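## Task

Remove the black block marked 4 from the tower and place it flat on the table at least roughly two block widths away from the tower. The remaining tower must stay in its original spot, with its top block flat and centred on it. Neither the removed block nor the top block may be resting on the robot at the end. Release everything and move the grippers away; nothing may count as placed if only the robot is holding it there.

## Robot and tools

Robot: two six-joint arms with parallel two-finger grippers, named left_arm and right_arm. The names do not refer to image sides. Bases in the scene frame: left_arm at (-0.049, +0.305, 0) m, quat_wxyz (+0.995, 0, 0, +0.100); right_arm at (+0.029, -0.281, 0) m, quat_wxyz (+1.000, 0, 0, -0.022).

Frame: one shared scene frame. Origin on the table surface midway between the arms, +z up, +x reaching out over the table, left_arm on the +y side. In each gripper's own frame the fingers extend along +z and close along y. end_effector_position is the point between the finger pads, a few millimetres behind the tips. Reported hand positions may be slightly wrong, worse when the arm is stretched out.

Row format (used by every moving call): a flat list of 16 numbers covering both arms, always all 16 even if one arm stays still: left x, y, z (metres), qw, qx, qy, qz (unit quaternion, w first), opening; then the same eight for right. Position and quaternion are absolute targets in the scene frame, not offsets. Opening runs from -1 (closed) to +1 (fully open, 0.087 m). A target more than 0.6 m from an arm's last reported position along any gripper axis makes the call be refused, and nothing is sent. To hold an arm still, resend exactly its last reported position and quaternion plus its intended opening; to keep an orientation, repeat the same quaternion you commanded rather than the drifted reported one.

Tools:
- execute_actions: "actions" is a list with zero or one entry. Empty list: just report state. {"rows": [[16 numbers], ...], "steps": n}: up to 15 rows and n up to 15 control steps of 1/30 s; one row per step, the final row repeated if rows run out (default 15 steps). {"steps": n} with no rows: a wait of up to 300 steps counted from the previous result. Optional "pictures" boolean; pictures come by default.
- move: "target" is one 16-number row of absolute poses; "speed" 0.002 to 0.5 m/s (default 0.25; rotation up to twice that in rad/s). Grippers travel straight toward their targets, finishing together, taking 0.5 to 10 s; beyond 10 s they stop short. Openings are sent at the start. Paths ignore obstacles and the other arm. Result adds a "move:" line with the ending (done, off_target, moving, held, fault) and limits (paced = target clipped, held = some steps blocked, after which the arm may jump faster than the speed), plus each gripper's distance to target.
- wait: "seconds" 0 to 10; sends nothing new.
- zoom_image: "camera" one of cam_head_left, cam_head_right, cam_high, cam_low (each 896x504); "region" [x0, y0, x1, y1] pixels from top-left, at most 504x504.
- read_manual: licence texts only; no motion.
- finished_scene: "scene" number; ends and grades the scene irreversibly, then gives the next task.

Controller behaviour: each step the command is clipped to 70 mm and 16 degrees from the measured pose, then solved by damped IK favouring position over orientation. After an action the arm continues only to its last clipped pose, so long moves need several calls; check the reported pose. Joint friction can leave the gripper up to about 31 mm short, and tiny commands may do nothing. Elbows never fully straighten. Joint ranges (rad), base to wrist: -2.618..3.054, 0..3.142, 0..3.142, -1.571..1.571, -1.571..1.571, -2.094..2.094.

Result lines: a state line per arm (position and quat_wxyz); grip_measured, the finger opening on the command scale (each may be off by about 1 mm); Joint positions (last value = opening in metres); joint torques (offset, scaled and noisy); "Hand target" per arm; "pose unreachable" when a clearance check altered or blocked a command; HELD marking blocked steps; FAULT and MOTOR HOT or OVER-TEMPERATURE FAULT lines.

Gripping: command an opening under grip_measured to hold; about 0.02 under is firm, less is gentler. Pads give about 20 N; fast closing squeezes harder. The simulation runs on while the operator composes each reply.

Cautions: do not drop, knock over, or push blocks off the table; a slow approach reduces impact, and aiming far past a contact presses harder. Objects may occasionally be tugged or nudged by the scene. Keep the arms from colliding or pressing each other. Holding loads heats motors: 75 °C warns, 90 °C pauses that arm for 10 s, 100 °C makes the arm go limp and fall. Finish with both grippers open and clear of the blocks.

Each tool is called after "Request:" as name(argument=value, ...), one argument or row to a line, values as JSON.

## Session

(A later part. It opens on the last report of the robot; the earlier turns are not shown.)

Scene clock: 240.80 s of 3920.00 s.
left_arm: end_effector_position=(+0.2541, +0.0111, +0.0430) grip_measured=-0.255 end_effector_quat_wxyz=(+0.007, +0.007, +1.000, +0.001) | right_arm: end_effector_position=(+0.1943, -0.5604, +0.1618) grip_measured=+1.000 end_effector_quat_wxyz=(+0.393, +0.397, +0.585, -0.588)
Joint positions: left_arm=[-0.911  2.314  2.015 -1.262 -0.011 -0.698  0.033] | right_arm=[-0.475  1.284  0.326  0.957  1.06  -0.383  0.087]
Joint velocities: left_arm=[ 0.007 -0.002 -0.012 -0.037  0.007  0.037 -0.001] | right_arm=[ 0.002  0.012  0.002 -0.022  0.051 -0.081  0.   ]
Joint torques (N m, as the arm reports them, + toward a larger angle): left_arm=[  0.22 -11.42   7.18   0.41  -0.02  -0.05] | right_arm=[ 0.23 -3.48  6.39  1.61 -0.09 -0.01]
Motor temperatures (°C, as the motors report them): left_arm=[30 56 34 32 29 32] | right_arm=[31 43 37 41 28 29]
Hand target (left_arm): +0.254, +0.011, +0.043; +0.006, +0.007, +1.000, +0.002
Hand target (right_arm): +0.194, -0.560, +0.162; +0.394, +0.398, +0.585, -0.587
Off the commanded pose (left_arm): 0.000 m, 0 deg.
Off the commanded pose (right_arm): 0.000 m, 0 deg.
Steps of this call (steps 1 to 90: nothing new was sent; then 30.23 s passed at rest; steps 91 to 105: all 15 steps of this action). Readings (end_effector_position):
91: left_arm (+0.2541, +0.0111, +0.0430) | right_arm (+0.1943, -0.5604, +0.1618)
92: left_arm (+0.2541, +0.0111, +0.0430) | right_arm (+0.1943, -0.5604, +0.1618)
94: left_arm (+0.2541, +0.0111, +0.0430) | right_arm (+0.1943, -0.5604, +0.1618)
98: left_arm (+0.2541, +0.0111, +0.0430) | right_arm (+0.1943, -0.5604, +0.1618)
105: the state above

Request:
execute_actions(
  actions=[
    {"rows": [[0.2541,0.0111,0.045,0.007,0.007,1.0,0.001,-0.3,0.1944,-0.5604,0.1622,0.394,0.398,0.585,-0.587,1.0],[0.2541,0.0111,0.049,0.007,0.007,1.0,0.001,-0.3,0.1944,-0.5604,0.1622,0.394,0.398,0.585,-0.587,1.0],[0.2541,0.0111,0.054,0.007,0.007,1.0,0.001,-0.3,0.1944,-0.5604,0.1622,0.394,0.398,0.585,-0.587,1.0],[0.2541,0.0111,0.059,0.007,0.007,1.0,0.001,-0.3,0.1944,-0.5604,0.1622,0.394,0.398,0.585,-0.587,1.0],[0.2541,0.0111,0.064,0.007,0.007,1.0,0.001,-0.3,0.1944,-0.5604,0.1622,0.394,0.398,0.585,-0.587,1.0],[0.2541,0.0121,0.068,0.007,0.007,1.0,0.001,-0.3,0.1944,-0.5604,0.1622,0.394,0.398,0.585,-0.587,1.0],[0.2541,0.0151,0.071,0.007,0.007,1.0,0.001,-0.3,0.1944,-0.5604,0.1622,0.394,0.398,0.585,-0.587,1.0],[0.2541,0.0201,0.073,0.007,0.007,1.0,0.001,-0.3,0.1944,-0.5604,0.1622,0.394,0.398,0.585,-0.587,1.0],[0.2541,0.0271,0.073,0.007,0.007,1.0,0.001,-0.3,0.1944,-0.5604,0.1622,0.394,0.398,0.585,-0.587,1.0],[0.2541,0.0351,0.073,0.007,0.007,1.0,0.001,-0.3,0.1944,-0.5604,0.1622,0.394,0.398,0.585,-0.587,1.0],[0.2541,0.0441,0.073,0.007,0.007,1.0,0.001,-0.3,0.1944,-0.5604,0.1622,0.394,0.398,0.585,-0.587,1.0],[0.2541,0.0531,0.072,0.007,0.007,1.0,0.001,-0.3,0.1944,-0.5604,0.1622,0.394,0.398,0.585,-0.587,1.0],[0.2541,0.0611,0.07,0.007,0.007,1.0,0.001,-0.3,0.1944,-0.5604,0.1622,0.394,0.398,0.585,-0.587,1.0],[0.2541,0.0671,0.068,0.007,0.007,1.0,0.001,-0.3,0.1944,-0.5604,0.1622,0.394,0.398,0.585,-0.587,1.0],[0.2541,0.0711,0.067,0.007,0.007,1.0,0.001,-0.3,0.1944,-0.5604,0.1622,0.394,0.398,0.585,-0.587,1.0]], "steps": 15},
  ],
)

Scene clock: 269.57 s of 3920.00 s.
left_arm: end_effector_position=(+0.2515, +0.0516, +0.0711) grip_measured=-0.255 end_effector_quat_wxyz=(+0.004, +0.001, +1.000, +0.004) | right_arm: end_effector_position=(+0.1943, -0.5604, +0.1618) grip_measured=+1.000 end_effector_quat_wxyz=(+0.393, +0.397, +0.585, -0.588)
Joint positions: left_arm=[-0.842  2.187  1.915 -1.297 -0.011 -0.641  0.033] | right_arm=[-0.475  1.284  0.326  0.957  1.06  -0.383  0.087]
Joint velocities: left_arm=[ 0.501 -0.52  -0.818  0.095 -0.007  0.286 -0.   ] | right_arm=[ 0.012 -0.002  0.007  0.007 -0.022 -0.037  0.   ]
Joint torques (N m, as the arm reports them, + toward a larger angle): left_arm=[  1.1  -10.62   5.04   0.63  -0.08  -0.02] | right_arm=[ 0.28 -3.51  6.45  1.61 -0.09  0.01]
Motor temperatures (°C, as the motors report them): left_arm=[30 58 36 32 29 32] | right_arm=[31 42 37 41 28 29]
Hand target (left_arm): +0.254, +0.070, +0.067; +0.003, +0.007, +1.000, +0.005
Hand target (right_arm): +0.194, -0.560, +0.162; +0.394, +0.398, +0.585, -0.587
Off the commanded pose (left_arm): 0.020 m, 1 deg.
Off the commanded pose (right_arm): 0.000 m, 0 deg.
Steps of this call (steps 1 to 90: nothing new was sent; then 25.27 s passed at rest; steps 91 to 105: all 15 steps of this action). Readings (end_effector_position):
91: left_arm (+0.2541, +0.0111, +0.0430) | right_arm (+0.1943, -0.5604, +0.1618)
92: left_arm (+0.2539, +0.0113, +0.0430) | right_arm (+0.1943, -0.5604, +0.1618)
94: left_arm (+0.2531, +0.0119, +0.0451) | right_arm (+0.1943, -0.5604, +0.1618)
98: left_arm (+0.2544, +0.0111, +0.0564) | right_arm (+0.1943, -0.5604, +0.1618)
105: the state above

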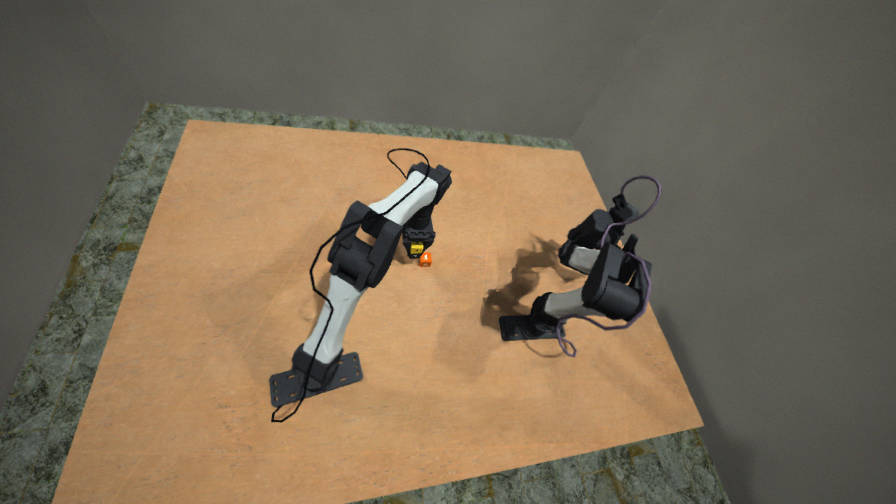

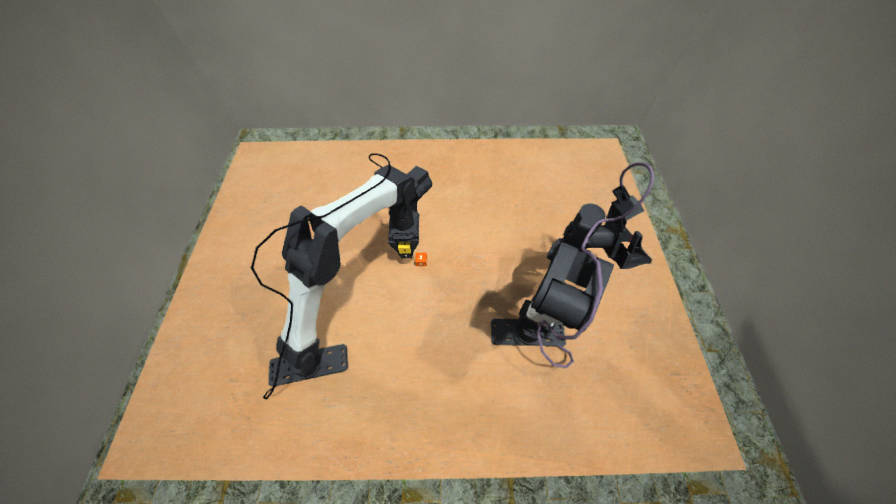

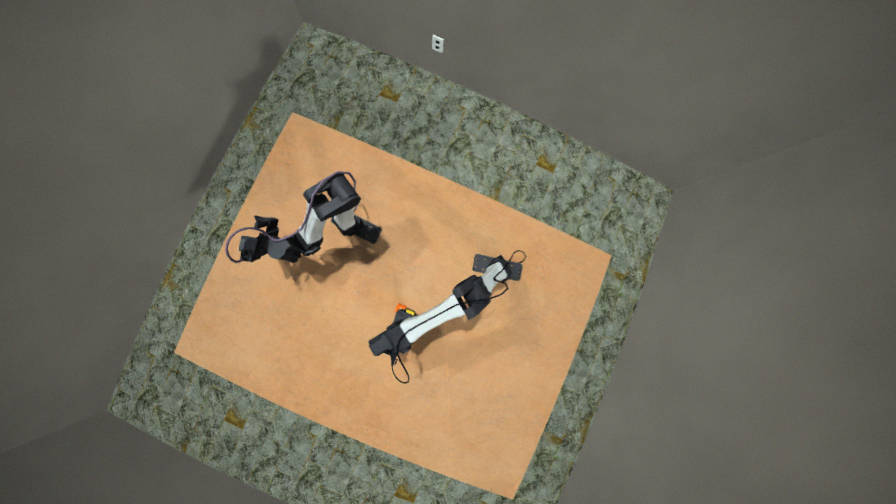

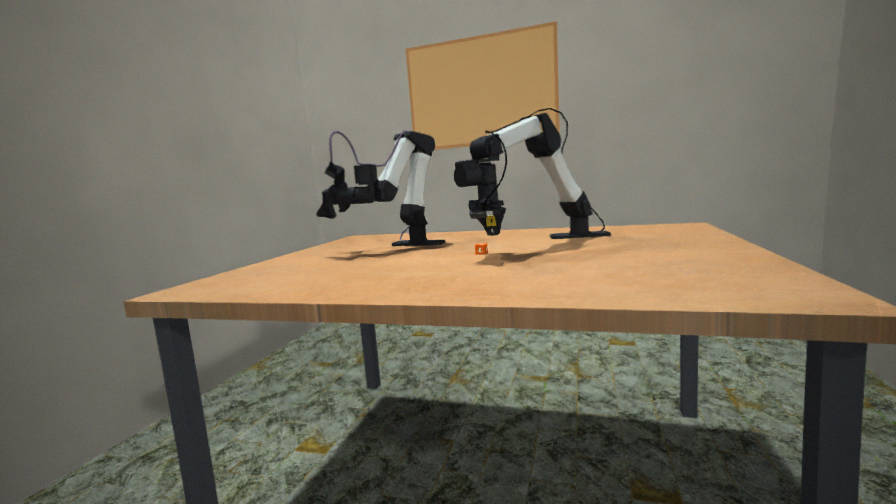

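Request:
move(
  target=[0.2541, 0.142, 0.015, 0.007, 0.007, 1.0, 0.001, -0.3, 0.1944, -0.5604, 0.1622, 0.394, 0.398, 0.585, -0.587, 1.0],
  speed=0.2,
)

Scene clock: 278.03 s of 3920.00 s.
left_arm: end_effector_position=(+0.2594, +0.1398, +0.0149) grip_measured=-0.255 end_effector_quat_wxyz=(+0.006, +0.004, +1.000, +0.004) | right_arm: end_effector_position=(+0.1943, -0.5604, +0.1618) grip_measured=+1.000 end_effector_quat_wxyz=(+0.393, +0.397, +0.585, -0.588)
Joint positions: left_arm=[-0.647  2.068  1.502 -0.998 -0.011 -0.439  0.033] | right_arm=[-0.475  1.284  0.326  0.957  1.06  -0.383  0.087]
Joint velocities: left_arm=[-0.002 -0.002  0.002 -0.051 -0.007 -0.007 -0.001] | right_arm=[-0.007  0.002 -0.017  0.095  0.007  0.007  0.   ]
Joint torques (N m, as the arm reports them, + toward a larger angle): left_arm=[  0.43 -10.9    4.36   0.49   0.01   0.02] | right_arm=[ 0.27 -3.49  6.41  1.62 -0.09  0.01]
Motor temperatures (°C, as the motors report them): left_arm=[30 58 35 32 29 32] | right_arm=[31 41 38 41 28 29]
Hand target (left_arm): +0.256, +0.142, +0.015; +0.007, +0.007, +1.000, +0.002
Hand target (right_arm): +0.194, -0.560, +0.162; +0.394, +0.398, +0.585, -0.587
Off the commanded pose (left_arm): 0.006 m, 0 deg.
Off the commanded pose (right_arm): 0.000 m, 0 deg.
After step 90, 4.33 s passed at rest.
move: done

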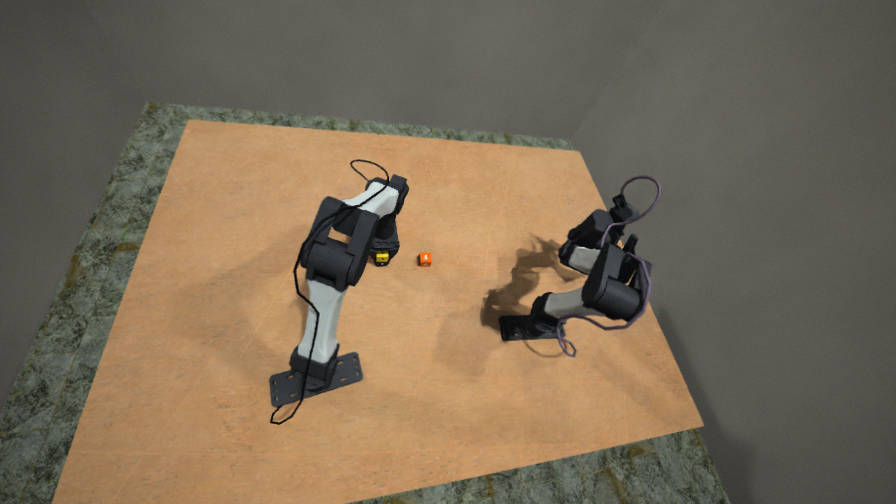

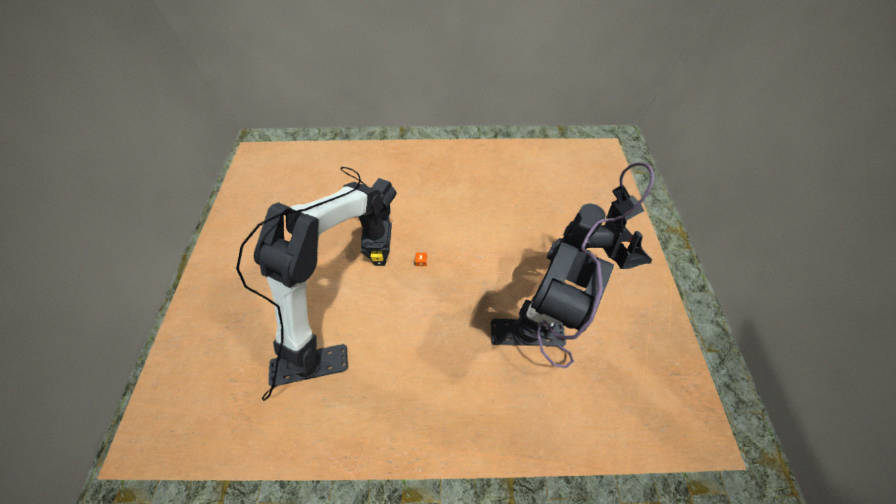

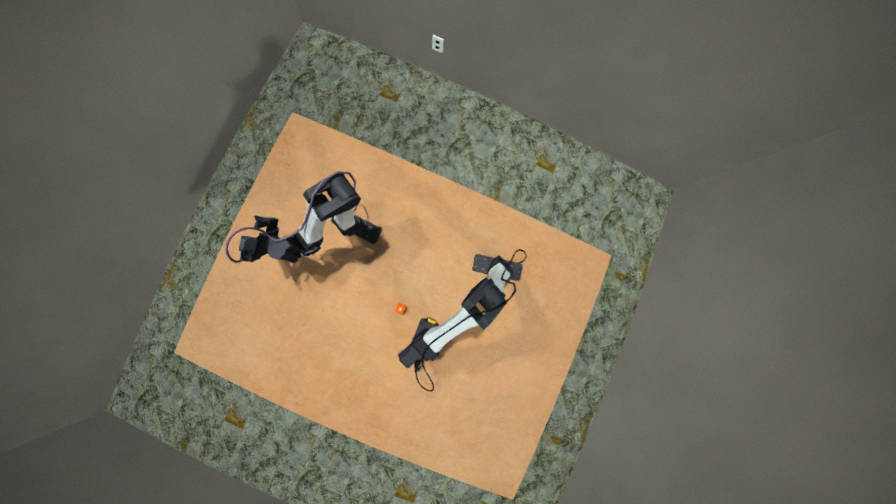

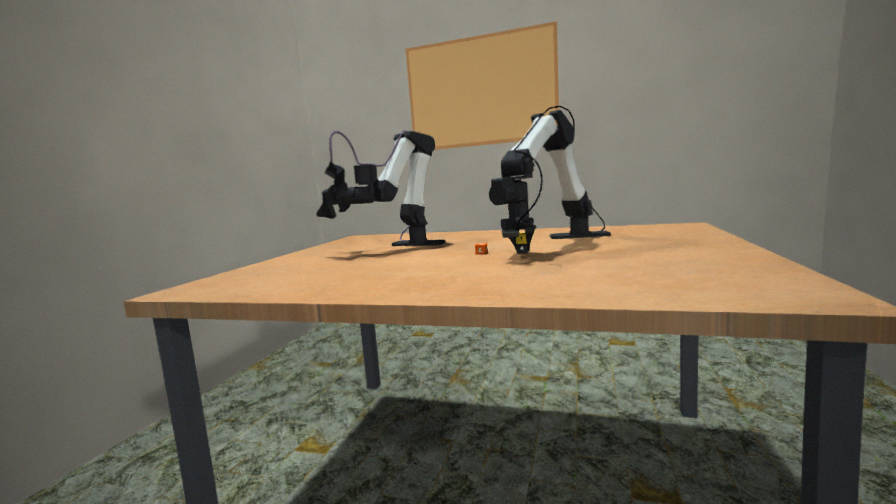

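Request:
zoom_image(
  camera="cam_low",
  region=[465, 215, 555, 268],
)

Request:
zoom_image(
  camera="cam_head_right",
  region=[350, 228, 440, 278],
)

Region (465, 215, 555, 268) of cam_low's 896x504 image, scaled by 5.600, with more detail than that image has; it fills the top 297 rows of this view, and the rest is white.

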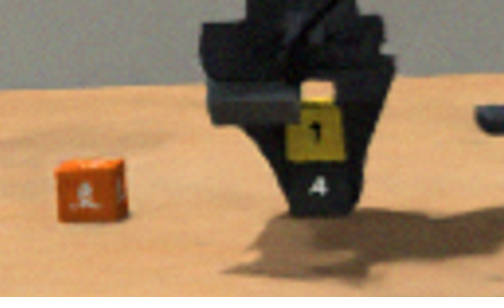

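Region (350, 228, 440, 278) of cam_head_right's 896x504 image, scaled by 5.600, with more detail than that image has.

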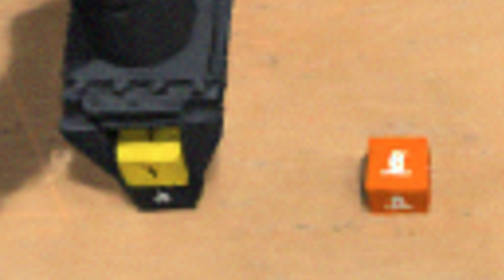

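Request:
execute_actions(
  actions=[
    {"rows": [[0.2541,0.142,0.0138,0.007,0.007,1.0,0.001,-0.3,0.1944,-0.5604,0.1622,0.394,0.398,0.585,-0.587,1.0],[0.2541,0.142,0.0125,0.007,0.007,1.0,0.001,-0.3,0.1944,-0.5604,0.1622,0.394,0.398,0.585,-0.587,1.0],[0.2541,0.142,0.011,0.007,0.007,1.0,0.001,-0.3,0.1944,-0.5604,0.1622,0.394,0.398,0.585,-0.587,1.0],[0.2541,0.142,0.01,0.007,0.007,1.0,0.001,-0.3,0.1944,-0.5604,0.1622,0.394,0.398,0.585,-0.587,1.0],[0.2541,0.142,0.01,0.007,0.007,1.0,0.001,-0.3,0.1944,-0.5604,0.1622,0.394,0.398,0.585,-0.587,1.0],[0.2541,0.142,0.01,0.007,0.007,1.0,0.001,-0.3,0.1944,-0.5604,0.1622,0.394,0.398,0.585,-0.587,1.0],[0.2541,0.142,0.01,0.007,0.007,1.0,0.001,-0.26,0.1944,-0.5604,0.1622,0.394,0.398,0.585,-0.587,1.0],[0.2555,0.1415,0.012,0.007,0.007,1.0,0.001,-0.2,0.1944,-0.5604,0.1622,0.394,0.398,0.585,-0.587,1.0],[0.257,0.141,0.014,0.007,0.007,1.0,0.001,-0.12,0.1944,-0.5604,0.1622,0.394,0.398,0.585,-0.587,1.0],[0.2585,0.14,0.019,0.007,0.007,1.0,0.001,-0.06,0.1944,-0.5604,0.1622,0.394,0.398,0.585,-0.587,1.0],[0.26,0.1393,0.027,0.007,0.007,1.0,0.001,-0.04,0.1944,-0.5604,0.1622,0.394,0.398,0.585,-0.587,1.0],[0.261,0.139,0.036,0.007,0.007,1.0,0.001,-0.04,0.1944,-0.5604,0.1622,0.394,0.398,0.585,-0.587,1.0],[0.261,0.139,0.045,0.007,0.007,1.0,0.001,-0.04,0.1944,-0.5604,0.1622,0.394,0.398,0.585,-0.587,1.0],[0.261,0.139,0.052,0.007,0.007,1.0,0.001,-0.04,0.1944,-0.5604,0.1622,0.394,0.398,0.585,-0.587,1.0],[0.261,0.139,0.056,0.007,0.007,1.0,0.001,-0.04,0.1944,-0.5604,0.1622,0.394,0.398,0.585,-0.587,1.0]], "steps": 15},
  ],
  pictures=false,
)

Request:
execute_actions(
  actions=[],
)

Scene clock: 321.97 s of 3920.00 s.
left_arm: end_effector_position=(+0.2601, +0.1395, +0.0291) grip_measured=-0.040 end_effector_quat_wxyz=(+0.004, +0.005, +1.000, +0.004) | right_arm: end_effector_position=(+0.1943, -0.5604, +0.1618) grip_measured=+1.000 end_effector_quat_wxyz=(+0.393, +0.397, +0.585, -0.588)
Joint positions: left_arm=[-0.647  2.058  1.545 -1.054 -0.011 -0.438  0.042] | right_arm=[-0.475  1.284  0.326  0.957  1.06  -0.383  0.087]
Joint velocities: left_arm=[ 0.002 -0.139  0.476 -0.491 -0.051  0.007 -0.   ] | right_arm=[-0.022 -0.007  0.007 -0.022 -0.022  0.022  0.   ]
Joint torques (N m, as the arm reports them, + toward a larger angle): left_arm=[  0.15 -11.74   8.91   0.37   0.06   0.01] | right_arm=[ 0.27 -3.53  6.43  1.61 -0.09 -0.01]
Motor temperatures (°C, as the motors report them): left_arm=[30 59 34 32 29 32] | right_arm=[31 40 38 42 28 29]
Hand target (left_arm): +0.260, +0.139, +0.054; +0.009, +0.007, +1.000, +0.000
Hand target (right_arm): +0.194, -0.560, +0.162; +0.394, +0.398, +0.585, -0.587
Off the commanded pose (left_arm): 0.027 m, 1 deg.
Off the commanded pose (right_arm): 0.000 m, 0 deg.
Steps of this call (steps 1 to 90: nothing new was sent; then 40.43 s passed at rest; steps 91 to 105: all 15 steps of this action). Readings (end_effector_position):
91: left_arm (+0.2597, +0.1397, +0.0145) | right_arm (+0.1943, -0.5604, +0.1618)
92: left_arm (+0.2594, +0.1398, +0.0140) | right_arm (+0.1943, -0.5604, +0.1618)
94: left_arm (+0.2583, +0.1404, +0.0128) | right_arm (+0.1943, -0.5604, +0.1618)
98: left_arm (+0.2584, +0.1403, +0.0129) | right_arm (+0.1943, -0.5604, +0.1618)
105: the state above

Scene clock: 321.97 s of 3920.00 s.
left_arm: end_effector_position=(+0.2601, +0.1395, +0.0291) grip_measured=-0.040 end_effector_quat_wxyz=(+0.004, +0.005, +1.000, +0.004) | right_arm: end_effector_position=(+0.1943, -0.5604, +0.1618) grip_measured=+1.000 end_effector_quat_wxyz=(+0.393, +0.397, +0.585, -0.588)
Joint positions: left_arm=[-0.647  2.058  1.545 -1.054 -0.011 -0.438  0.042] | right_arm=[-0.475  1.284  0.326  0.957  1.06  -0.383  0.087]
Joint velocities: left_arm=[ 0.002 -0.139  0.476 -0.491 -0.051  0.007 -0.   ] | right_arm=[-0.022 -0.007  0.007 -0.022 -0.022  0.022  0.   ]
Joint torques (N m, as the arm reports them, + toward a larger angle): left_arm=[  0.15 -11.74   8.91   0.37   0.06   0.01] | right_arm=[ 0.27 -3.53  6.43  1.61 -0.09 -0.01]
Motor temperatures (°C, as the motors report them): left_arm=[30 59 34 32 29 32] | right_arm=[31 40 38 42 28 29]
Hand target (left_arm): +0.260, +0.139, +0.054; +0.009, +0.007, +1.000, +0.000
Hand target (right_arm): +0.194, -0.560, +0.162; +0.394, +0.398, +0.585, -0.587
Off the commanded pose (left_arm): 0.027 m, 1 deg.
Off the commanded pose (right_arm): 0.000 m, 0 deg.

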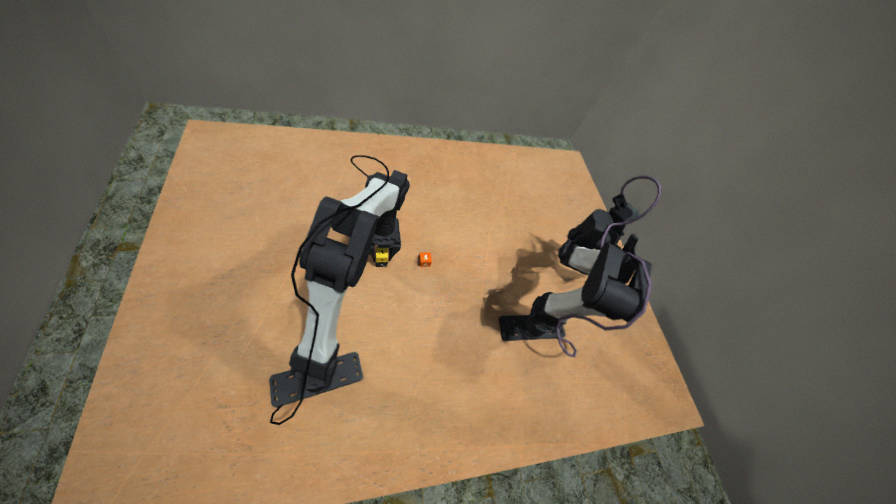

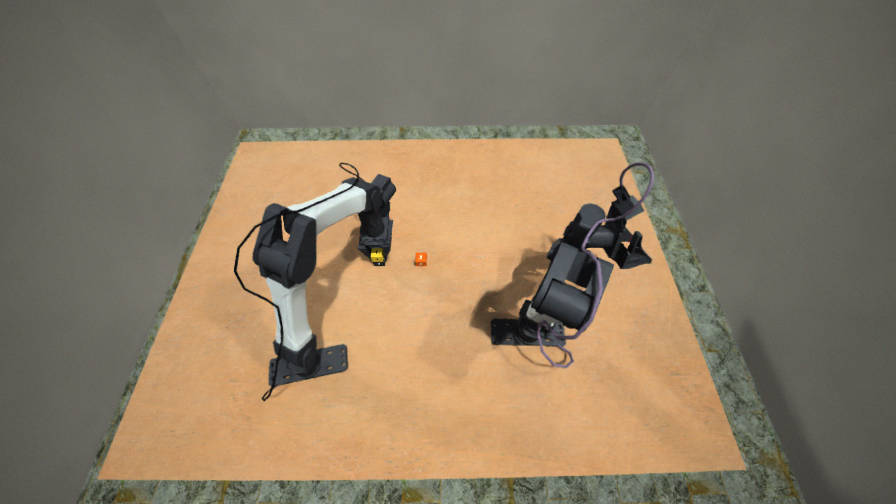

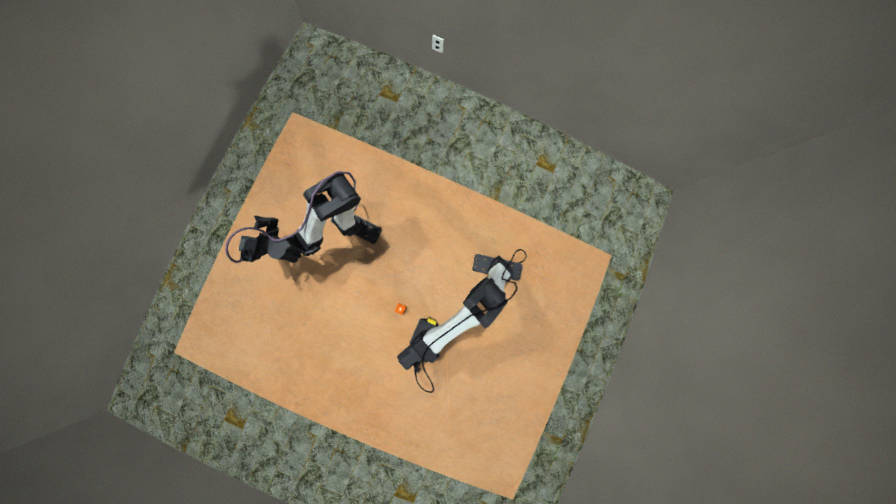

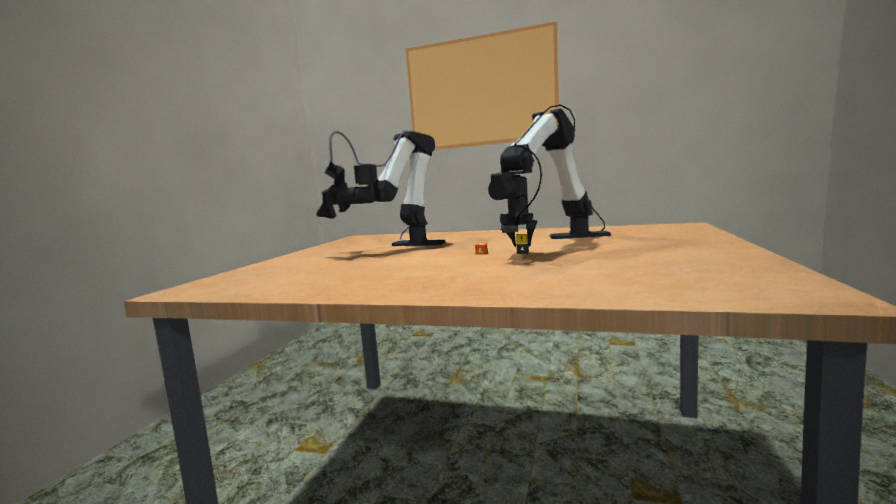

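Request:
execute_actions(
  actions=[],
)

Request:
zoom_image(
  camera="cam_low",
  region=[465, 205, 555, 268],
)

Request:
zoom_image(
  camera="cam_head_right",
  region=[350, 228, 440, 278],
)

Scene clock: 326.73 s of 3920.00 s.
left_arm: end_effector_position=(+0.2582, +0.1404, +0.0486) grip_measured=-0.040 end_effector_quat_wxyz=(+0.005, +0.005, +1.000, +0.004) | right_arm: end_effector_position=(+0.1943, -0.5604, +0.1618) grip_measured=+1.000 end_effector_quat_wxyz=(+0.393, +0.397, +0.585, -0.588)
Joint positions: left_arm=[-0.647  2.029  1.583 -1.117 -0.011 -0.438  0.042] | right_arm=[-0.475  1.284  0.326  0.957  1.06  -0.383  0.087]
Joint velocities: left_arm=[ 0.002  0.007 -0.012 -0.066 -0.037 -0.007  0.001] | right_arm=[ 0.012 -0.007 -0.007 -0.022  0.007 -0.095  0.   ]
Joint torques (N m, as the arm reports them, + toward a larger angle): left_arm=[ 0.3  -9.92  8.35  0.31  0.05  0.  ] | right_arm=[ 0.23 -3.51  6.38  1.61 -0.09  0.  ]
Motor temperatures (°C, as the motors report them): left_arm=[30 58 35 32 29 32] | right_arm=[31 40 38 42 28 29]
Hand target (left_arm): +0.260, +0.139, +0.055; +0.009, +0.007, +1.000, +0.000
Hand target (right_arm): +0.194, -0.560, +0.162; +0.394, +0.398, +0.585, -0.587
Off the commanded pose (left_arm): 0.008 m, 0 deg.
Off the commanded pose (right_arm): 0.000 m, 0 deg.
Steps of this call (steps 1 to 90: nothing new was sent; then 1.77 s passed at rest). Readings (end_effector_position):
1: left_arm (+0.2622, +0.1385, +0.0345) | right_arm (+0.1943, -0.5604, +0.1618)
2: left_arm (+0.2637, +0.1378, +0.0394) | right_arm (+0.1943, -0.5604, +0.1618)
4: left_arm (+0.2647, +0.1373, +0.0458) | right_arm (+0.1943, -0.5604, +0.1618)
8: left_arm (+0.2613, +0.1389, +0.0481) | right_arm (+0.1943, -0.5604, +0.1618)
90: the state above

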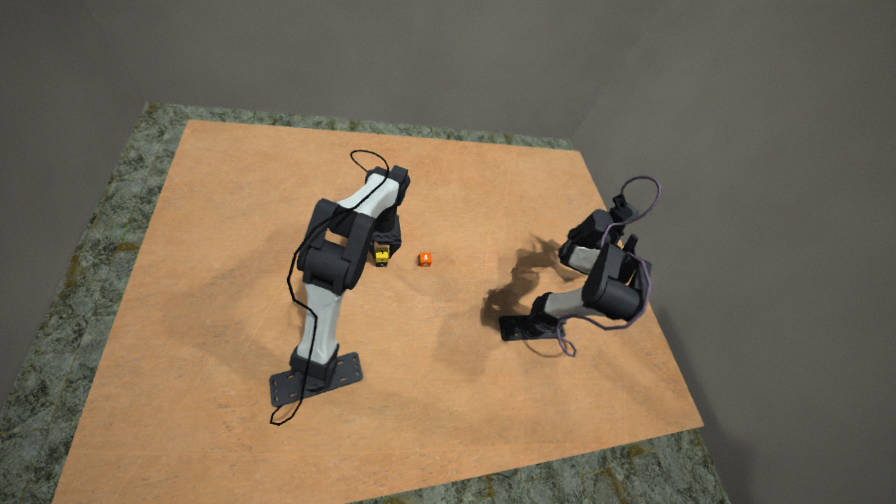

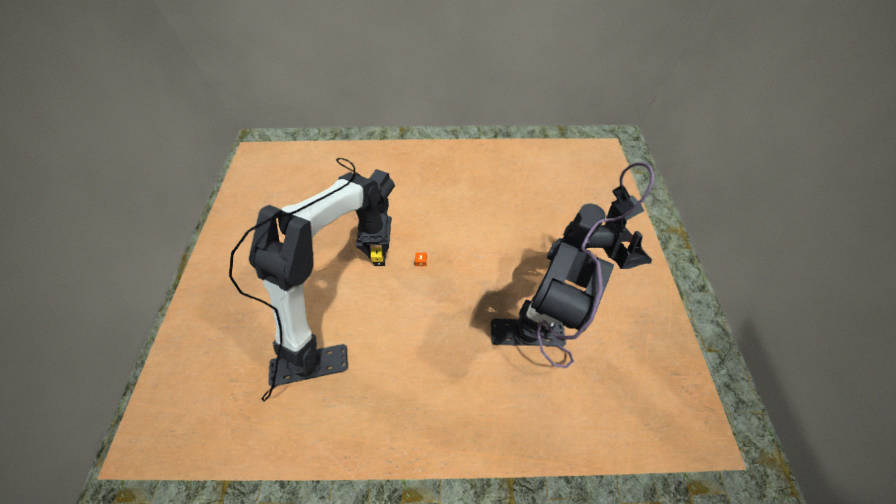

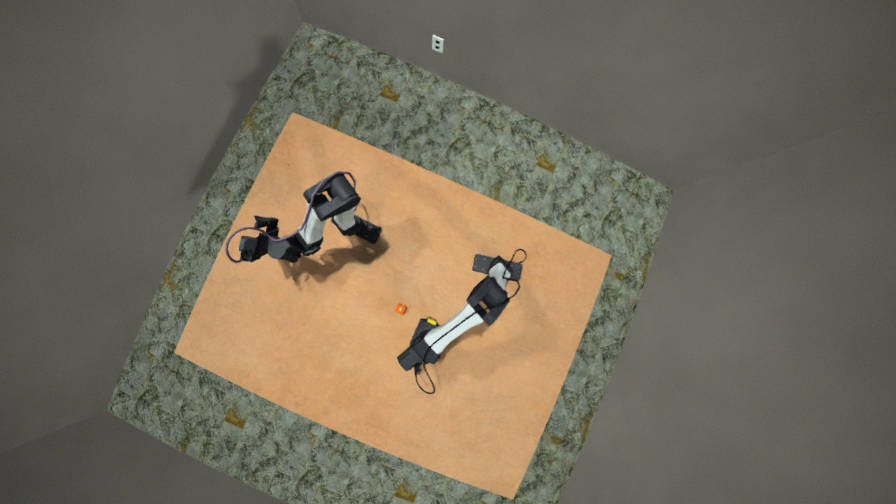

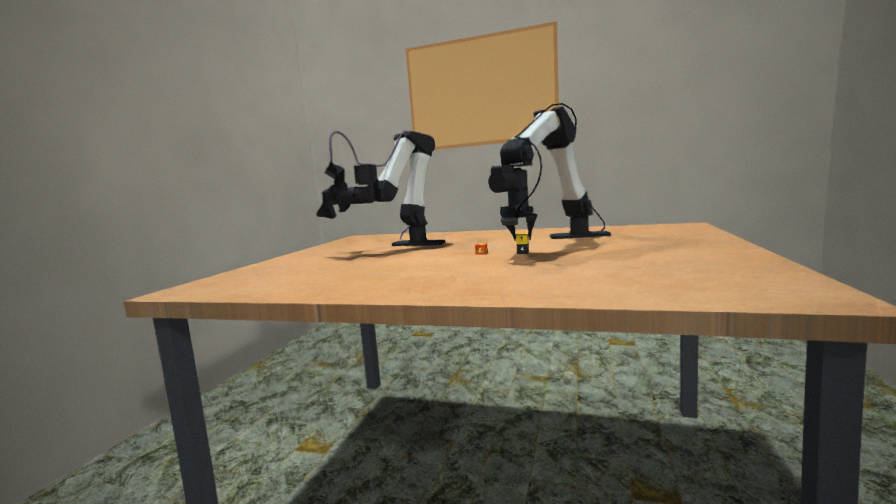

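Region (465, 205, 555, 268) of cam_low's 896x504 image, scaled by 5.600, with more detail than that image has; it fills the top 353 rows of this view, and the rest is white.

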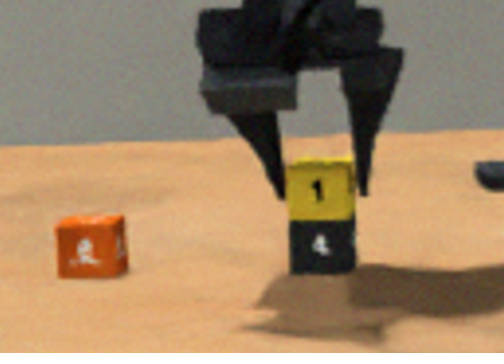

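Region (350, 228, 440, 278) of cam_head_right's 896x504 image, scaled by 5.600, with more detail than that image has.

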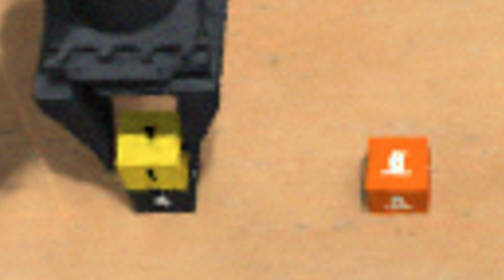

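Request:
execute_actions(
  actions=[
    {"rows": [[0.2582,0.1404,0.0486,0.005,0.005,1.0,0.004,-0.1,0.1944,-0.5604,0.1622,0.394,0.398,0.585,-0.587,1.0],[0.2582,0.1404,0.0486,0.005,0.005,1.0,0.004,-0.15,0.1944,-0.5604,0.1622,0.394,0.398,0.585,-0.587,1.0],[0.2582,0.1404,0.0486,0.005,0.005,1.0,0.004,-0.19,0.1944,-0.5604,0.1622,0.394,0.398,0.585,-0.587,1.0],[0.2582,0.1404,0.0486,0.005,0.005,1.0,0.004,-0.22,0.1944,-0.5604,0.1622,0.394,0.398,0.585,-0.587,1.0],[0.2582,0.1404,0.0486,0.005,0.005,1.0,0.004,-0.24,0.1944,-0.5604,0.1622,0.394,0.398,0.585,-0.587,1.0],[0.2582,0.1404,0.0486,0.005,0.005,1.0,0.004,-0.26,0.1944,-0.5604,0.1622,0.394,0.398,0.585,-0.587,1.0],[0.2582,0.1404,0.0486,0.005,0.005,1.0,0.004,-0.28,0.1944,-0.5604,0.1622,0.394,0.398,0.585,-0.587,1.0],[0.2582,0.1404,0.0486,0.005,0.005,1.0,0.004,-0.3,0.1944,-0.5604,0.1622,0.394,0.398,0.585,-0.587,1.0],[0.2582,0.1404,0.0486,0.005,0.005,1.0,0.004,-0.3,0.1944,-0.5604,0.1622,0.394,0.398,0.585,-0.587,1.0],[0.2582,0.1404,0.0486,0.005,0.005,1.0,0.004,-0.3,0.1944,-0.5604,0.1622,0.394,0.398,0.585,-0.587,1.0],[0.2582,0.1404,0.051,0.005,0.005,1.0,0.004,-0.3,0.1944,-0.5604,0.1622,0.394,0.398,0.585,-0.587,1.0],[0.2582,0.1404,0.055,0.005,0.005,1.0,0.004,-0.3,0.1944,-0.5604,0.1622,0.394,0.398,0.585,-0.587,1.0],[0.2582,0.1404,0.06,0.005,0.005,1.0,0.004,-0.3,0.1944,-0.5604,0.1622,0.394,0.398,0.585,-0.587,1.0],[0.2582,0.1404,0.066,0.005,0.005,1.0,0.004,-0.3,0.1944,-0.5604,0.1622,0.394,0.398,0.585,-0.587,1.0],[0.2582,0.1397,0.071,0.005,0.005,1.0,0.004,-0.3,0.1944,-0.5604,0.1622,0.394,0.398,0.585,-0.587,1.0]], "steps": 15},
  ],
  pictures=false,
)

Request:
execute_actions(
  actions=[
    {"rows": [[0.258,0.1378,0.075,0.005,0.005,1.0,0.004,-0.3,0.1944,-0.5604,0.1622,0.394,0.398,0.585,-0.587,1.0],[0.2578,0.1346,0.077,0.005,0.005,1.0,0.004,-0.3,0.1944,-0.5604,0.1622,0.394,0.398,0.585,-0.587,1.0],[0.2575,0.1302,0.078,0.005,0.005,1.0,0.004,-0.3,0.1944,-0.5604,0.1622,0.394,0.398,0.585,-0.587,1.0],[0.2572,0.1247,0.078,0.005,0.005,1.0,0.004,-0.3,0.1944,-0.5604,0.1622,0.394,0.398,0.585,-0.587,1.0],[0.2568,0.1182,0.078,0.005,0.005,1.0,0.004,-0.3,0.1944,-0.5604,0.1622,0.394,0.398,0.585,-0.587,1.0],[0.2563,0.1109,0.078,0.005,0.005,1.0,0.004,-0.3,0.1944,-0.5604,0.1622,0.394,0.398,0.585,-0.587,1.0],[0.2558,0.1028,0.078,0.0045,0.004,1.0,0.004,-0.3,0.1944,-0.5604,0.1622,0.394,0.398,0.585,-0.587,1.0],[0.2552,0.0943,0.078,0.0045,0.004,1.0,0.004,-0.3,0.1944,-0.5604,0.1622,0.394,0.398,0.585,-0.587,1.0],[0.2546,0.0853,0.078,0.004,0.004,1.0,0.004,-0.3,0.1944,-0.5604,0.1622,0.394,0.398,0.585,-0.587,1.0],[0.2541,0.0762,0.078,0.004,0.004,1.0,0.004,-0.3,0.1944,-0.5604,0.1622,0.394,0.398,0.585,-0.587,1.0],[0.2535,0.067,0.078,0.004,0.003,1.0,0.004,-0.3,0.1944,-0.5604,0.1622,0.394,0.398,0.585,-0.587,1.0],[0.2529,0.058,0.078,0.0034,0.003,1.0,0.004,-0.3,0.1944,-0.5604,0.1622,0.394,0.398,0.585,-0.587,1.0],[0.2523,0.0495,0.078,0.0034,0.003,1.0,0.004,-0.3,0.1944,-0.5604,0.1622,0.394,0.398,0.585,-0.587,1.0],[0.2518,0.0414,0.078,0.0034,0.003,1.0,0.004,-0.3,0.1944,-0.5604,0.1622,0.394,0.398,0.585,-0.587,1.0],[0.2513,0.0341,0.078,0.0034,0.003,1.0,0.004,-0.3,0.1944,-0.5604,0.1622,0.394,0.398,0.585,-0.587,1.0]], "steps": 15},
  ],
  pictures=false,
)

Request:
execute_actions(
  actions=[
    {"rows": [[0.2509,0.0276,0.078,0.0034,0.003,1.0,0.004,-0.3,0.1944,-0.5604,0.1622,0.394,0.398,0.585,-0.587,1.0],[0.2506,0.0221,0.078,0.0034,0.003,1.0,0.004,-0.3,0.1944,-0.5604,0.1622,0.394,0.398,0.585,-0.587,1.0],[0.2503,0.0177,0.0775,0.0034,0.003,1.0,0.004,-0.3,0.1944,-0.5604,0.1622,0.394,0.398,0.585,-0.587,1.0],[0.2501,0.0145,0.0761,0.0034,0.003,1.0,0.004,-0.3,0.1944,-0.5604,0.1622,0.394,0.398,0.585,-0.587,1.0],[0.2499,0.0126,0.0739,0.0034,0.003,1.0,0.004,-0.3,0.1944,-0.5604,0.1622,0.394,0.398,0.585,-0.587,1.0],[0.2499,0.0119,0.071,0.0034,0.003,1.0,0.004,-0.3,0.1944,-0.5604,0.1622,0.394,0.398,0.585,-0.587,1.0],[0.2499,0.0119,0.0676,0.0034,0.003,1.0,0.004,-0.3,0.1944,-0.5604,0.1622,0.394,0.398,0.585,-0.587,1.0],[0.2499,0.0119,0.064,0.0034,0.003,1.0,0.004,-0.3,0.1944,-0.5604,0.1622,0.394,0.398,0.585,-0.587,1.0],[0.2499,0.0119,0.0604,0.0034,0.003,1.0,0.004,-0.3,0.1944,-0.5604,0.1622,0.394,0.398,0.585,-0.587,1.0],[0.2499,0.0119,0.057,0.0034,0.003,1.0,0.004,-0.3,0.1944,-0.5604,0.1622,0.394,0.398,0.585,-0.587,1.0],[0.2499,0.0119,0.0541,0.0034,0.003,1.0,0.004,-0.3,0.1944,-0.5604,0.1622,0.394,0.398,0.585,-0.587,1.0],[0.2499,0.0119,0.0519,0.0034,0.003,1.0,0.004,-0.3,0.1944,-0.5604,0.1622,0.394,0.398,0.585,-0.587,1.0],[0.2499,0.0119,0.0505,0.0034,0.003,1.0,0.004,-0.3,0.1944,-0.5604,0.1622,0.394,0.398,0.585,-0.587,1.0],[0.2499,0.0119,0.05,0.0034,0.003,1.0,0.004,-0.3,0.1944,-0.5604,0.1622,0.394,0.398,0.585,-0.587,1.0]], "steps": 15},
  ],
  pictures=false,
)

Scene clock: 399.53 s of 3920.00 s.
left_arm: end_effector_position=(+0.2557, +0.1416, +0.0521) grip_measured=-0.255 end_effector_quat_wxyz=(-0.001, +0.005, +1.000, +0.007) | right_arm: end_effector_position=(+0.1943, -0.5604, +0.1618) grip_measured=+1.000 end_effector_quat_wxyz=(+0.393, +0.397, +0.585, -0.588)
Joint positions: left_arm=[-0.647  2.029  1.595 -1.143 -0.011 -0.438  0.033] | right_arm=[-0.475  1.284  0.326  0.957  1.06  -0.383  0.087]
Joint velocities: left_arm=[ 0.017  0.007  0.276 -0.388 -0.022 -0.081 -0.   ] | right_arm=[-0.002 -0.017 -0.007  0.007  0.022 -0.051  0.   ]
Joint torques (N m, as the arm reports them, + toward a larger angle): left_arm=[  0.2  -10.75   9.88   0.44   0.02  -0.07] | right_arm=[ 0.27 -3.52  6.41  1.62 -0.08  0.  ]
Motor temperatures (°C, as the motors report them): left_arm=[30 58 39 31 29 32] | right_arm=[31 39 39 43 28 29]
Hand target (left_arm): +0.258, +0.140, +0.070; +0.006, +0.005, +1.000, +0.003
Hand target (right_arm): +0.194, -0.560, +0.162; +0.394, +0.398, +0.585, -0.587
Off the commanded pose (left_arm): 0.019 m, 1 deg.
Off the commanded pose (right_arm): 0.000 m, 0 deg.
Steps of this call (steps 1 to 90: nothing new was sent; then 69.30 s passed at rest; steps 91 to 105: all 15 steps of this action). Readings (end_effector_position):
91: left_arm (+0.2582, +0.1404, +0.0486) | right_arm (+0.1943, -0.5604, +0.1618)
92: left_arm (+0.2582, +0.1404, +0.0486) | right_arm (+0.1943, -0.5604, +0.1618)
94: left_arm (+0.2582, +0.1404, +0.0486) | right_arm (+0.1943, -0.5604, +0.1618)
98: left_arm (+0.2582, +0.1404, +0.0486) | right_arm (+0.1943, -0.5604, +0.1618)
105: the state above

Scene clock: 400.03 s of 3920.00 s.
left_arm: end_effector_position=(+0.2551, +0.0495, +0.0807) grip_measured=-0.255 end_effector_quat_wxyz=(+0.026, +0.025, +0.999, -0.011) | right_arm: end_effector_position=(+0.1943, -0.5604, +0.1618) grip_measured=+1.000 end_effector_quat_wxyz=(+0.393, +0.397, +0.585, -0.588)
Joint positions: left_arm=[-0.845  2.151  1.901 -1.267 -0.011 -0.595  0.033] | right_arm=[-0.475  1.284  0.326  0.957  1.06  -0.383  0.087]
Joint velocities: left_arm=[-0.52   0.603  0.857 -0.359  0.022 -0.476 -0.001] | right_arm=[ 0.012  0.002 -0.022  0.007  0.007  0.022  0.   ]
Joint torques (N m, as the arm reports them, + toward a larger angle): left_arm=[ 0.22 -9.26  8.54  0.41  0.02 -0.13] | right_arm=[ 0.27 -3.5   6.39  1.61 -0.09  0.02]
Motor temperatures (°C, as the motors report them): left_arm=[30 58 39 31 29 32] | right_arm=[31 39 39 43 28 29]
Hand target (left_arm): +0.248, +0.035, +0.078; +0.010, +0.004, +1.000, -0.002
Hand target (right_arm): +0.194, -0.560, +0.162; +0.394, +0.398, +0.585, -0.587
Off the commanded pose (left_arm): 0.016 m, 4 deg.
Off the commanded pose (right_arm): 0.000 m, 0 deg.
Steps of this call (steps 1 to 15: all 15 steps of this action). Readings (end_effector_position):
1: left_arm (+0.2560, +0.1415, +0.0553) | right_arm (+0.1943, -0.5604, +0.1618)
2: left_arm (+0.2575, +0.1407, +0.0590) | right_arm (+0.1943, -0.5604, +0.1618)
4: left_arm (+0.2608, +0.1369, +0.0663) | right_arm (+0.1943, -0.5604, +0.1618)
8: left_arm (+0.2611, +0.1153, +0.0792) | right_arm (+0.1943, -0.5604, +0.1618)
15: the state above

Scene clock: 400.53 s of 3920.00 s.
left_arm: end_effector_position=(+0.2522, +0.0102, +0.0636) grip_measured=-0.255 end_effector_quat_wxyz=(+0.014, +0.009, +1.000, -0.004) | right_arm: end_effector_position=(+0.1943, -0.5604, +0.1618) grip_measured=+1.000 end_effector_quat_wxyz=(+0.393, +0.397, +0.585, -0.588)
Joint positions: left_arm=[-0.916  2.286  2.052 -1.309 -0.011 -0.698  0.033] | right_arm=[-0.475  1.284  0.326  0.957  1.06  -0.383  0.087]
Joint velocities: left_arm=[ 0.012 -0.022 -0.085  0.022 -0.037 -0.125  0.   ] | right_arm=[-0.022 -0.002  0.007 -0.066 -0.037  0.007  0.   ]
Joint torques (N m, as the arm reports them, + toward a larger angle): left_arm=[  0.17 -10.53   4.95   0.63  -0.03  -0.18] | right_arm=[ 0.25 -3.54  6.43  1.61 -0.08  0.01]
Motor temperatures (°C, as the motors report them): left_arm=[30 58 39 31 29 32] | right_arm=[31 39 39 43 28 29]
Hand target (left_arm): +0.249, +0.012, +0.050; +0.003, +0.003, +1.000, +0.004
Hand target (right_arm): +0.194, -0.560, +0.162; +0.394, +0.398, +0.585, -0.587
Off the commanded pose (left_arm): 0.014 m, 2 deg.
Off the commanded pose (right_arm): 0.000 m, 0 deg.
Steps of this call (steps 1 to 15: all 15 steps of this action). Readings (end_effector_position):
1: left_arm (+0.2544, +0.0412, +0.0797) | right_arm (+0.1943, -0.5604, +0.1618)
2: left_arm (+0.2542, +0.0332, +0.0788) | right_arm (+0.1943, -0.5604, +0.1618)
4: left_arm (+0.2543, +0.0203, +0.0770) | right_arm (+0.1943, -0.5604, +0.1618)
8: left_arm (+0.2527, +0.0107, +0.0712) | right_arm (+0.1943, -0.5604, +0.1618)
15: the state above

Request:
execute_actions(
  actions=[],
)

Request:
zoom_image(
  camera="cam_low",
  region=[450, 205, 540, 268],
)

Request:
zoom_image(
  camera="cam_head_right",
  region=[390, 228, 450, 272],
)

Request:
zoom_image(
  camera="cam_head_left",
  region=[398, 228, 458, 272],
)

Scene clock: 405.80 s of 3920.00 s.
left_arm: end_effector_position=(+0.2527, +0.0095, +0.0623) grip_measured=-0.255 end_effector_quat_wxyz=(+0.015, +0.007, +1.000, -0.005) | right_arm: end_effector_position=(+0.1943, -0.5604, +0.1618) grip_measured=+1.000 end_effector_quat_wxyz=(+0.393, +0.397, +0.585, -0.588)
Joint positions: left_arm=[-0.916  2.286  2.047 -1.302 -0.011 -0.703  0.033] | right_arm=[-0.475  1.284  0.326  0.957  1.06  -0.383  0.087]
Joint velocities: left_arm=[-0.007  0.017  0.007 -0.007  0.037  0.022 -0.   ] | right_arm=[-0.007 -0.002  0.002 -0.007 -0.022 -0.007  0.   ]
Joint torques (N m, as the arm reports them, + toward a larger angle): left_arm=[  0.23 -10.25   4.91   0.59   0.    -0.14] | right_arm=[ 0.25 -3.5   6.41  1.61 -0.09  0.01]
Motor temperatures (°C, as the motors report them): left_arm=[30 58 39 31 29 32] | right_arm=[31 39 39 43 28 29]
Hand target (left_arm): +0.249, +0.012, +0.050; +0.003, +0.003, +1.000, +0.004
Hand target (right_arm): +0.194, -0.560, +0.162; +0.394, +0.398, +0.585, -0.587
Off the commanded pose (left_arm): 0.013 m, 2 deg.
Off the commanded pose (right_arm): 0.000 m, 0 deg.
Steps of this call (steps 1 to 90: nothing new was sent; then 2.27 s passed at rest). Readings (end_effector_position):
1: left_arm (+0.2519, +0.0104, +0.0629) | right_arm (+0.1943, -0.5604, +0.1618)
2: left_arm (+0.2518, +0.0105, +0.0626) | right_arm (+0.1943, -0.5604, +0.1618)
4: left_arm (+0.2519, +0.0103, +0.0624) | right_arm (+0.1943, -0.5604, +0.1618)
8: left_arm (+0.2524, +0.0098, +0.0623) | right_arm (+0.1943, -0.5604, +0.1618)
90: the state above

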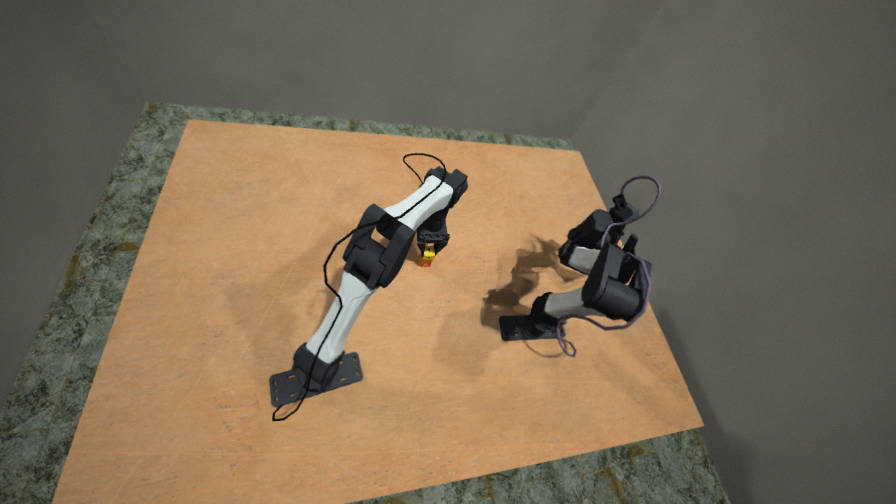

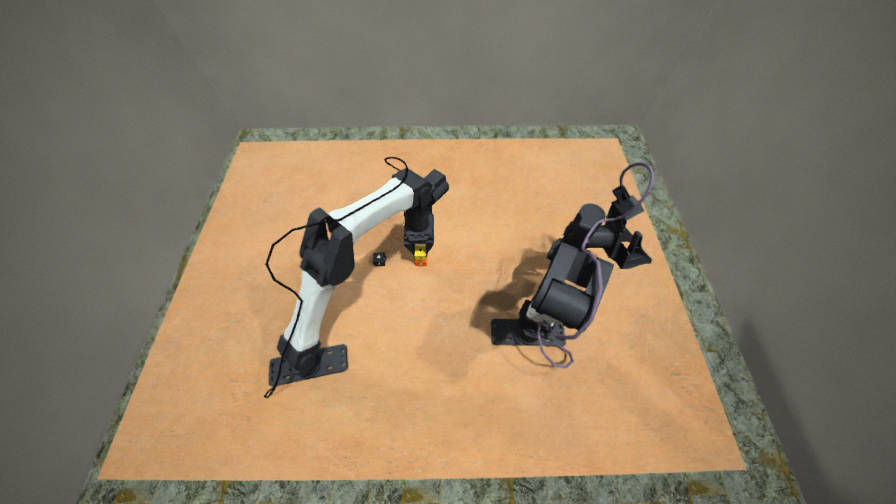

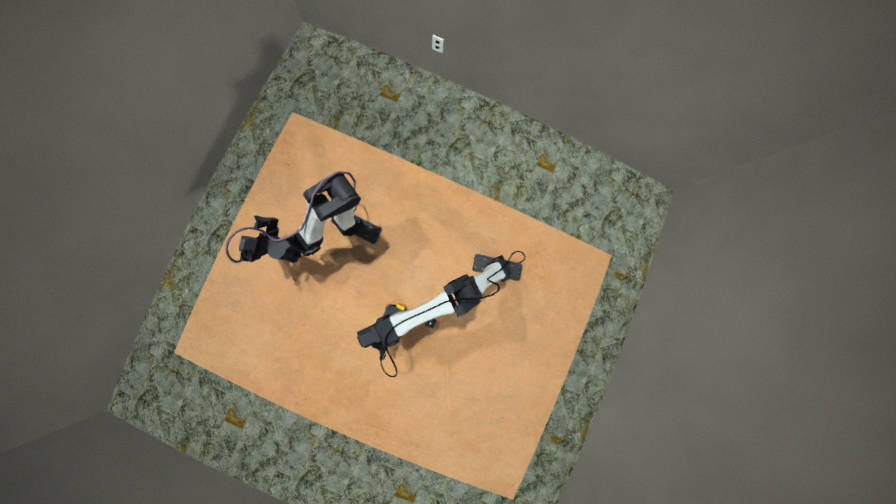

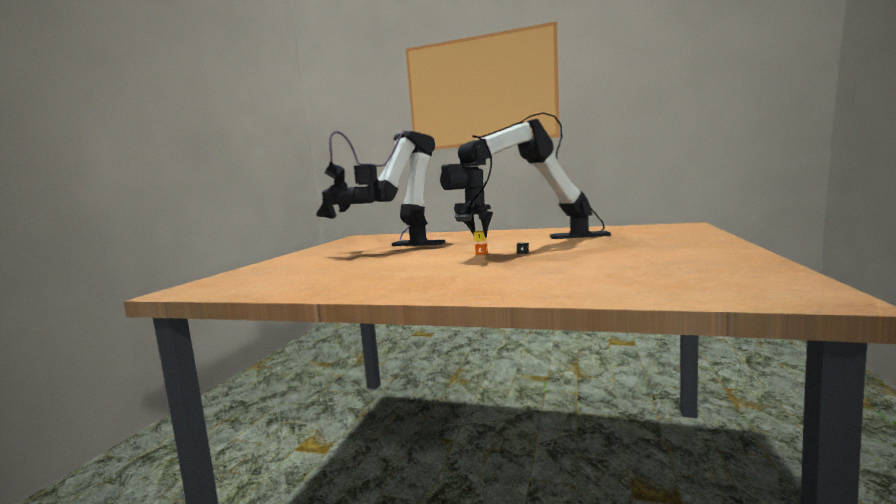

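Region (450, 205, 540, 268) of cam_low's 896x504 image, scaled by 5.600, with more detail than that image has; it fills the top 353 rows of this view, and the rest is white.

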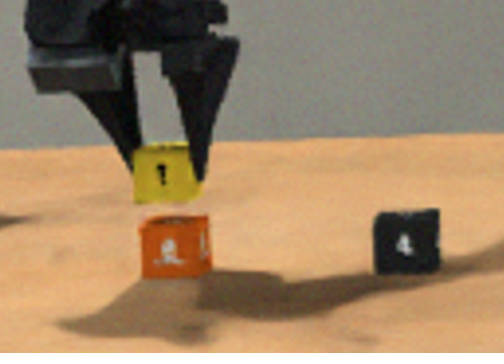

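Region (390, 228, 450, 272) of cam_head_right's 896x504 image, scaled by 8.400, with more detail than that image has; it fills the top 370 rows of this view, and the rest is white.

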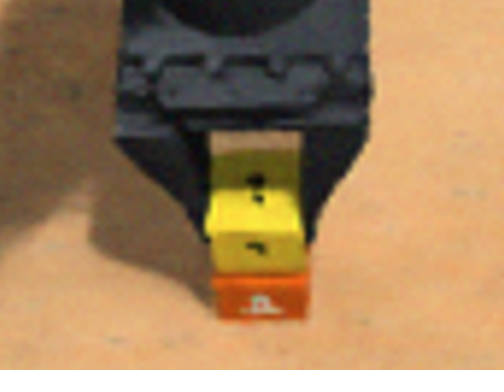

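Region (398, 228, 458, 272) of cam_head_left's 896x504 image, scaled by 8.400, with more detail than that image has; it fills the top 370 rows of this view, and the rest is white.

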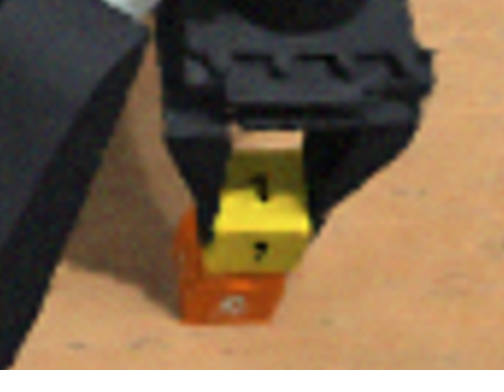

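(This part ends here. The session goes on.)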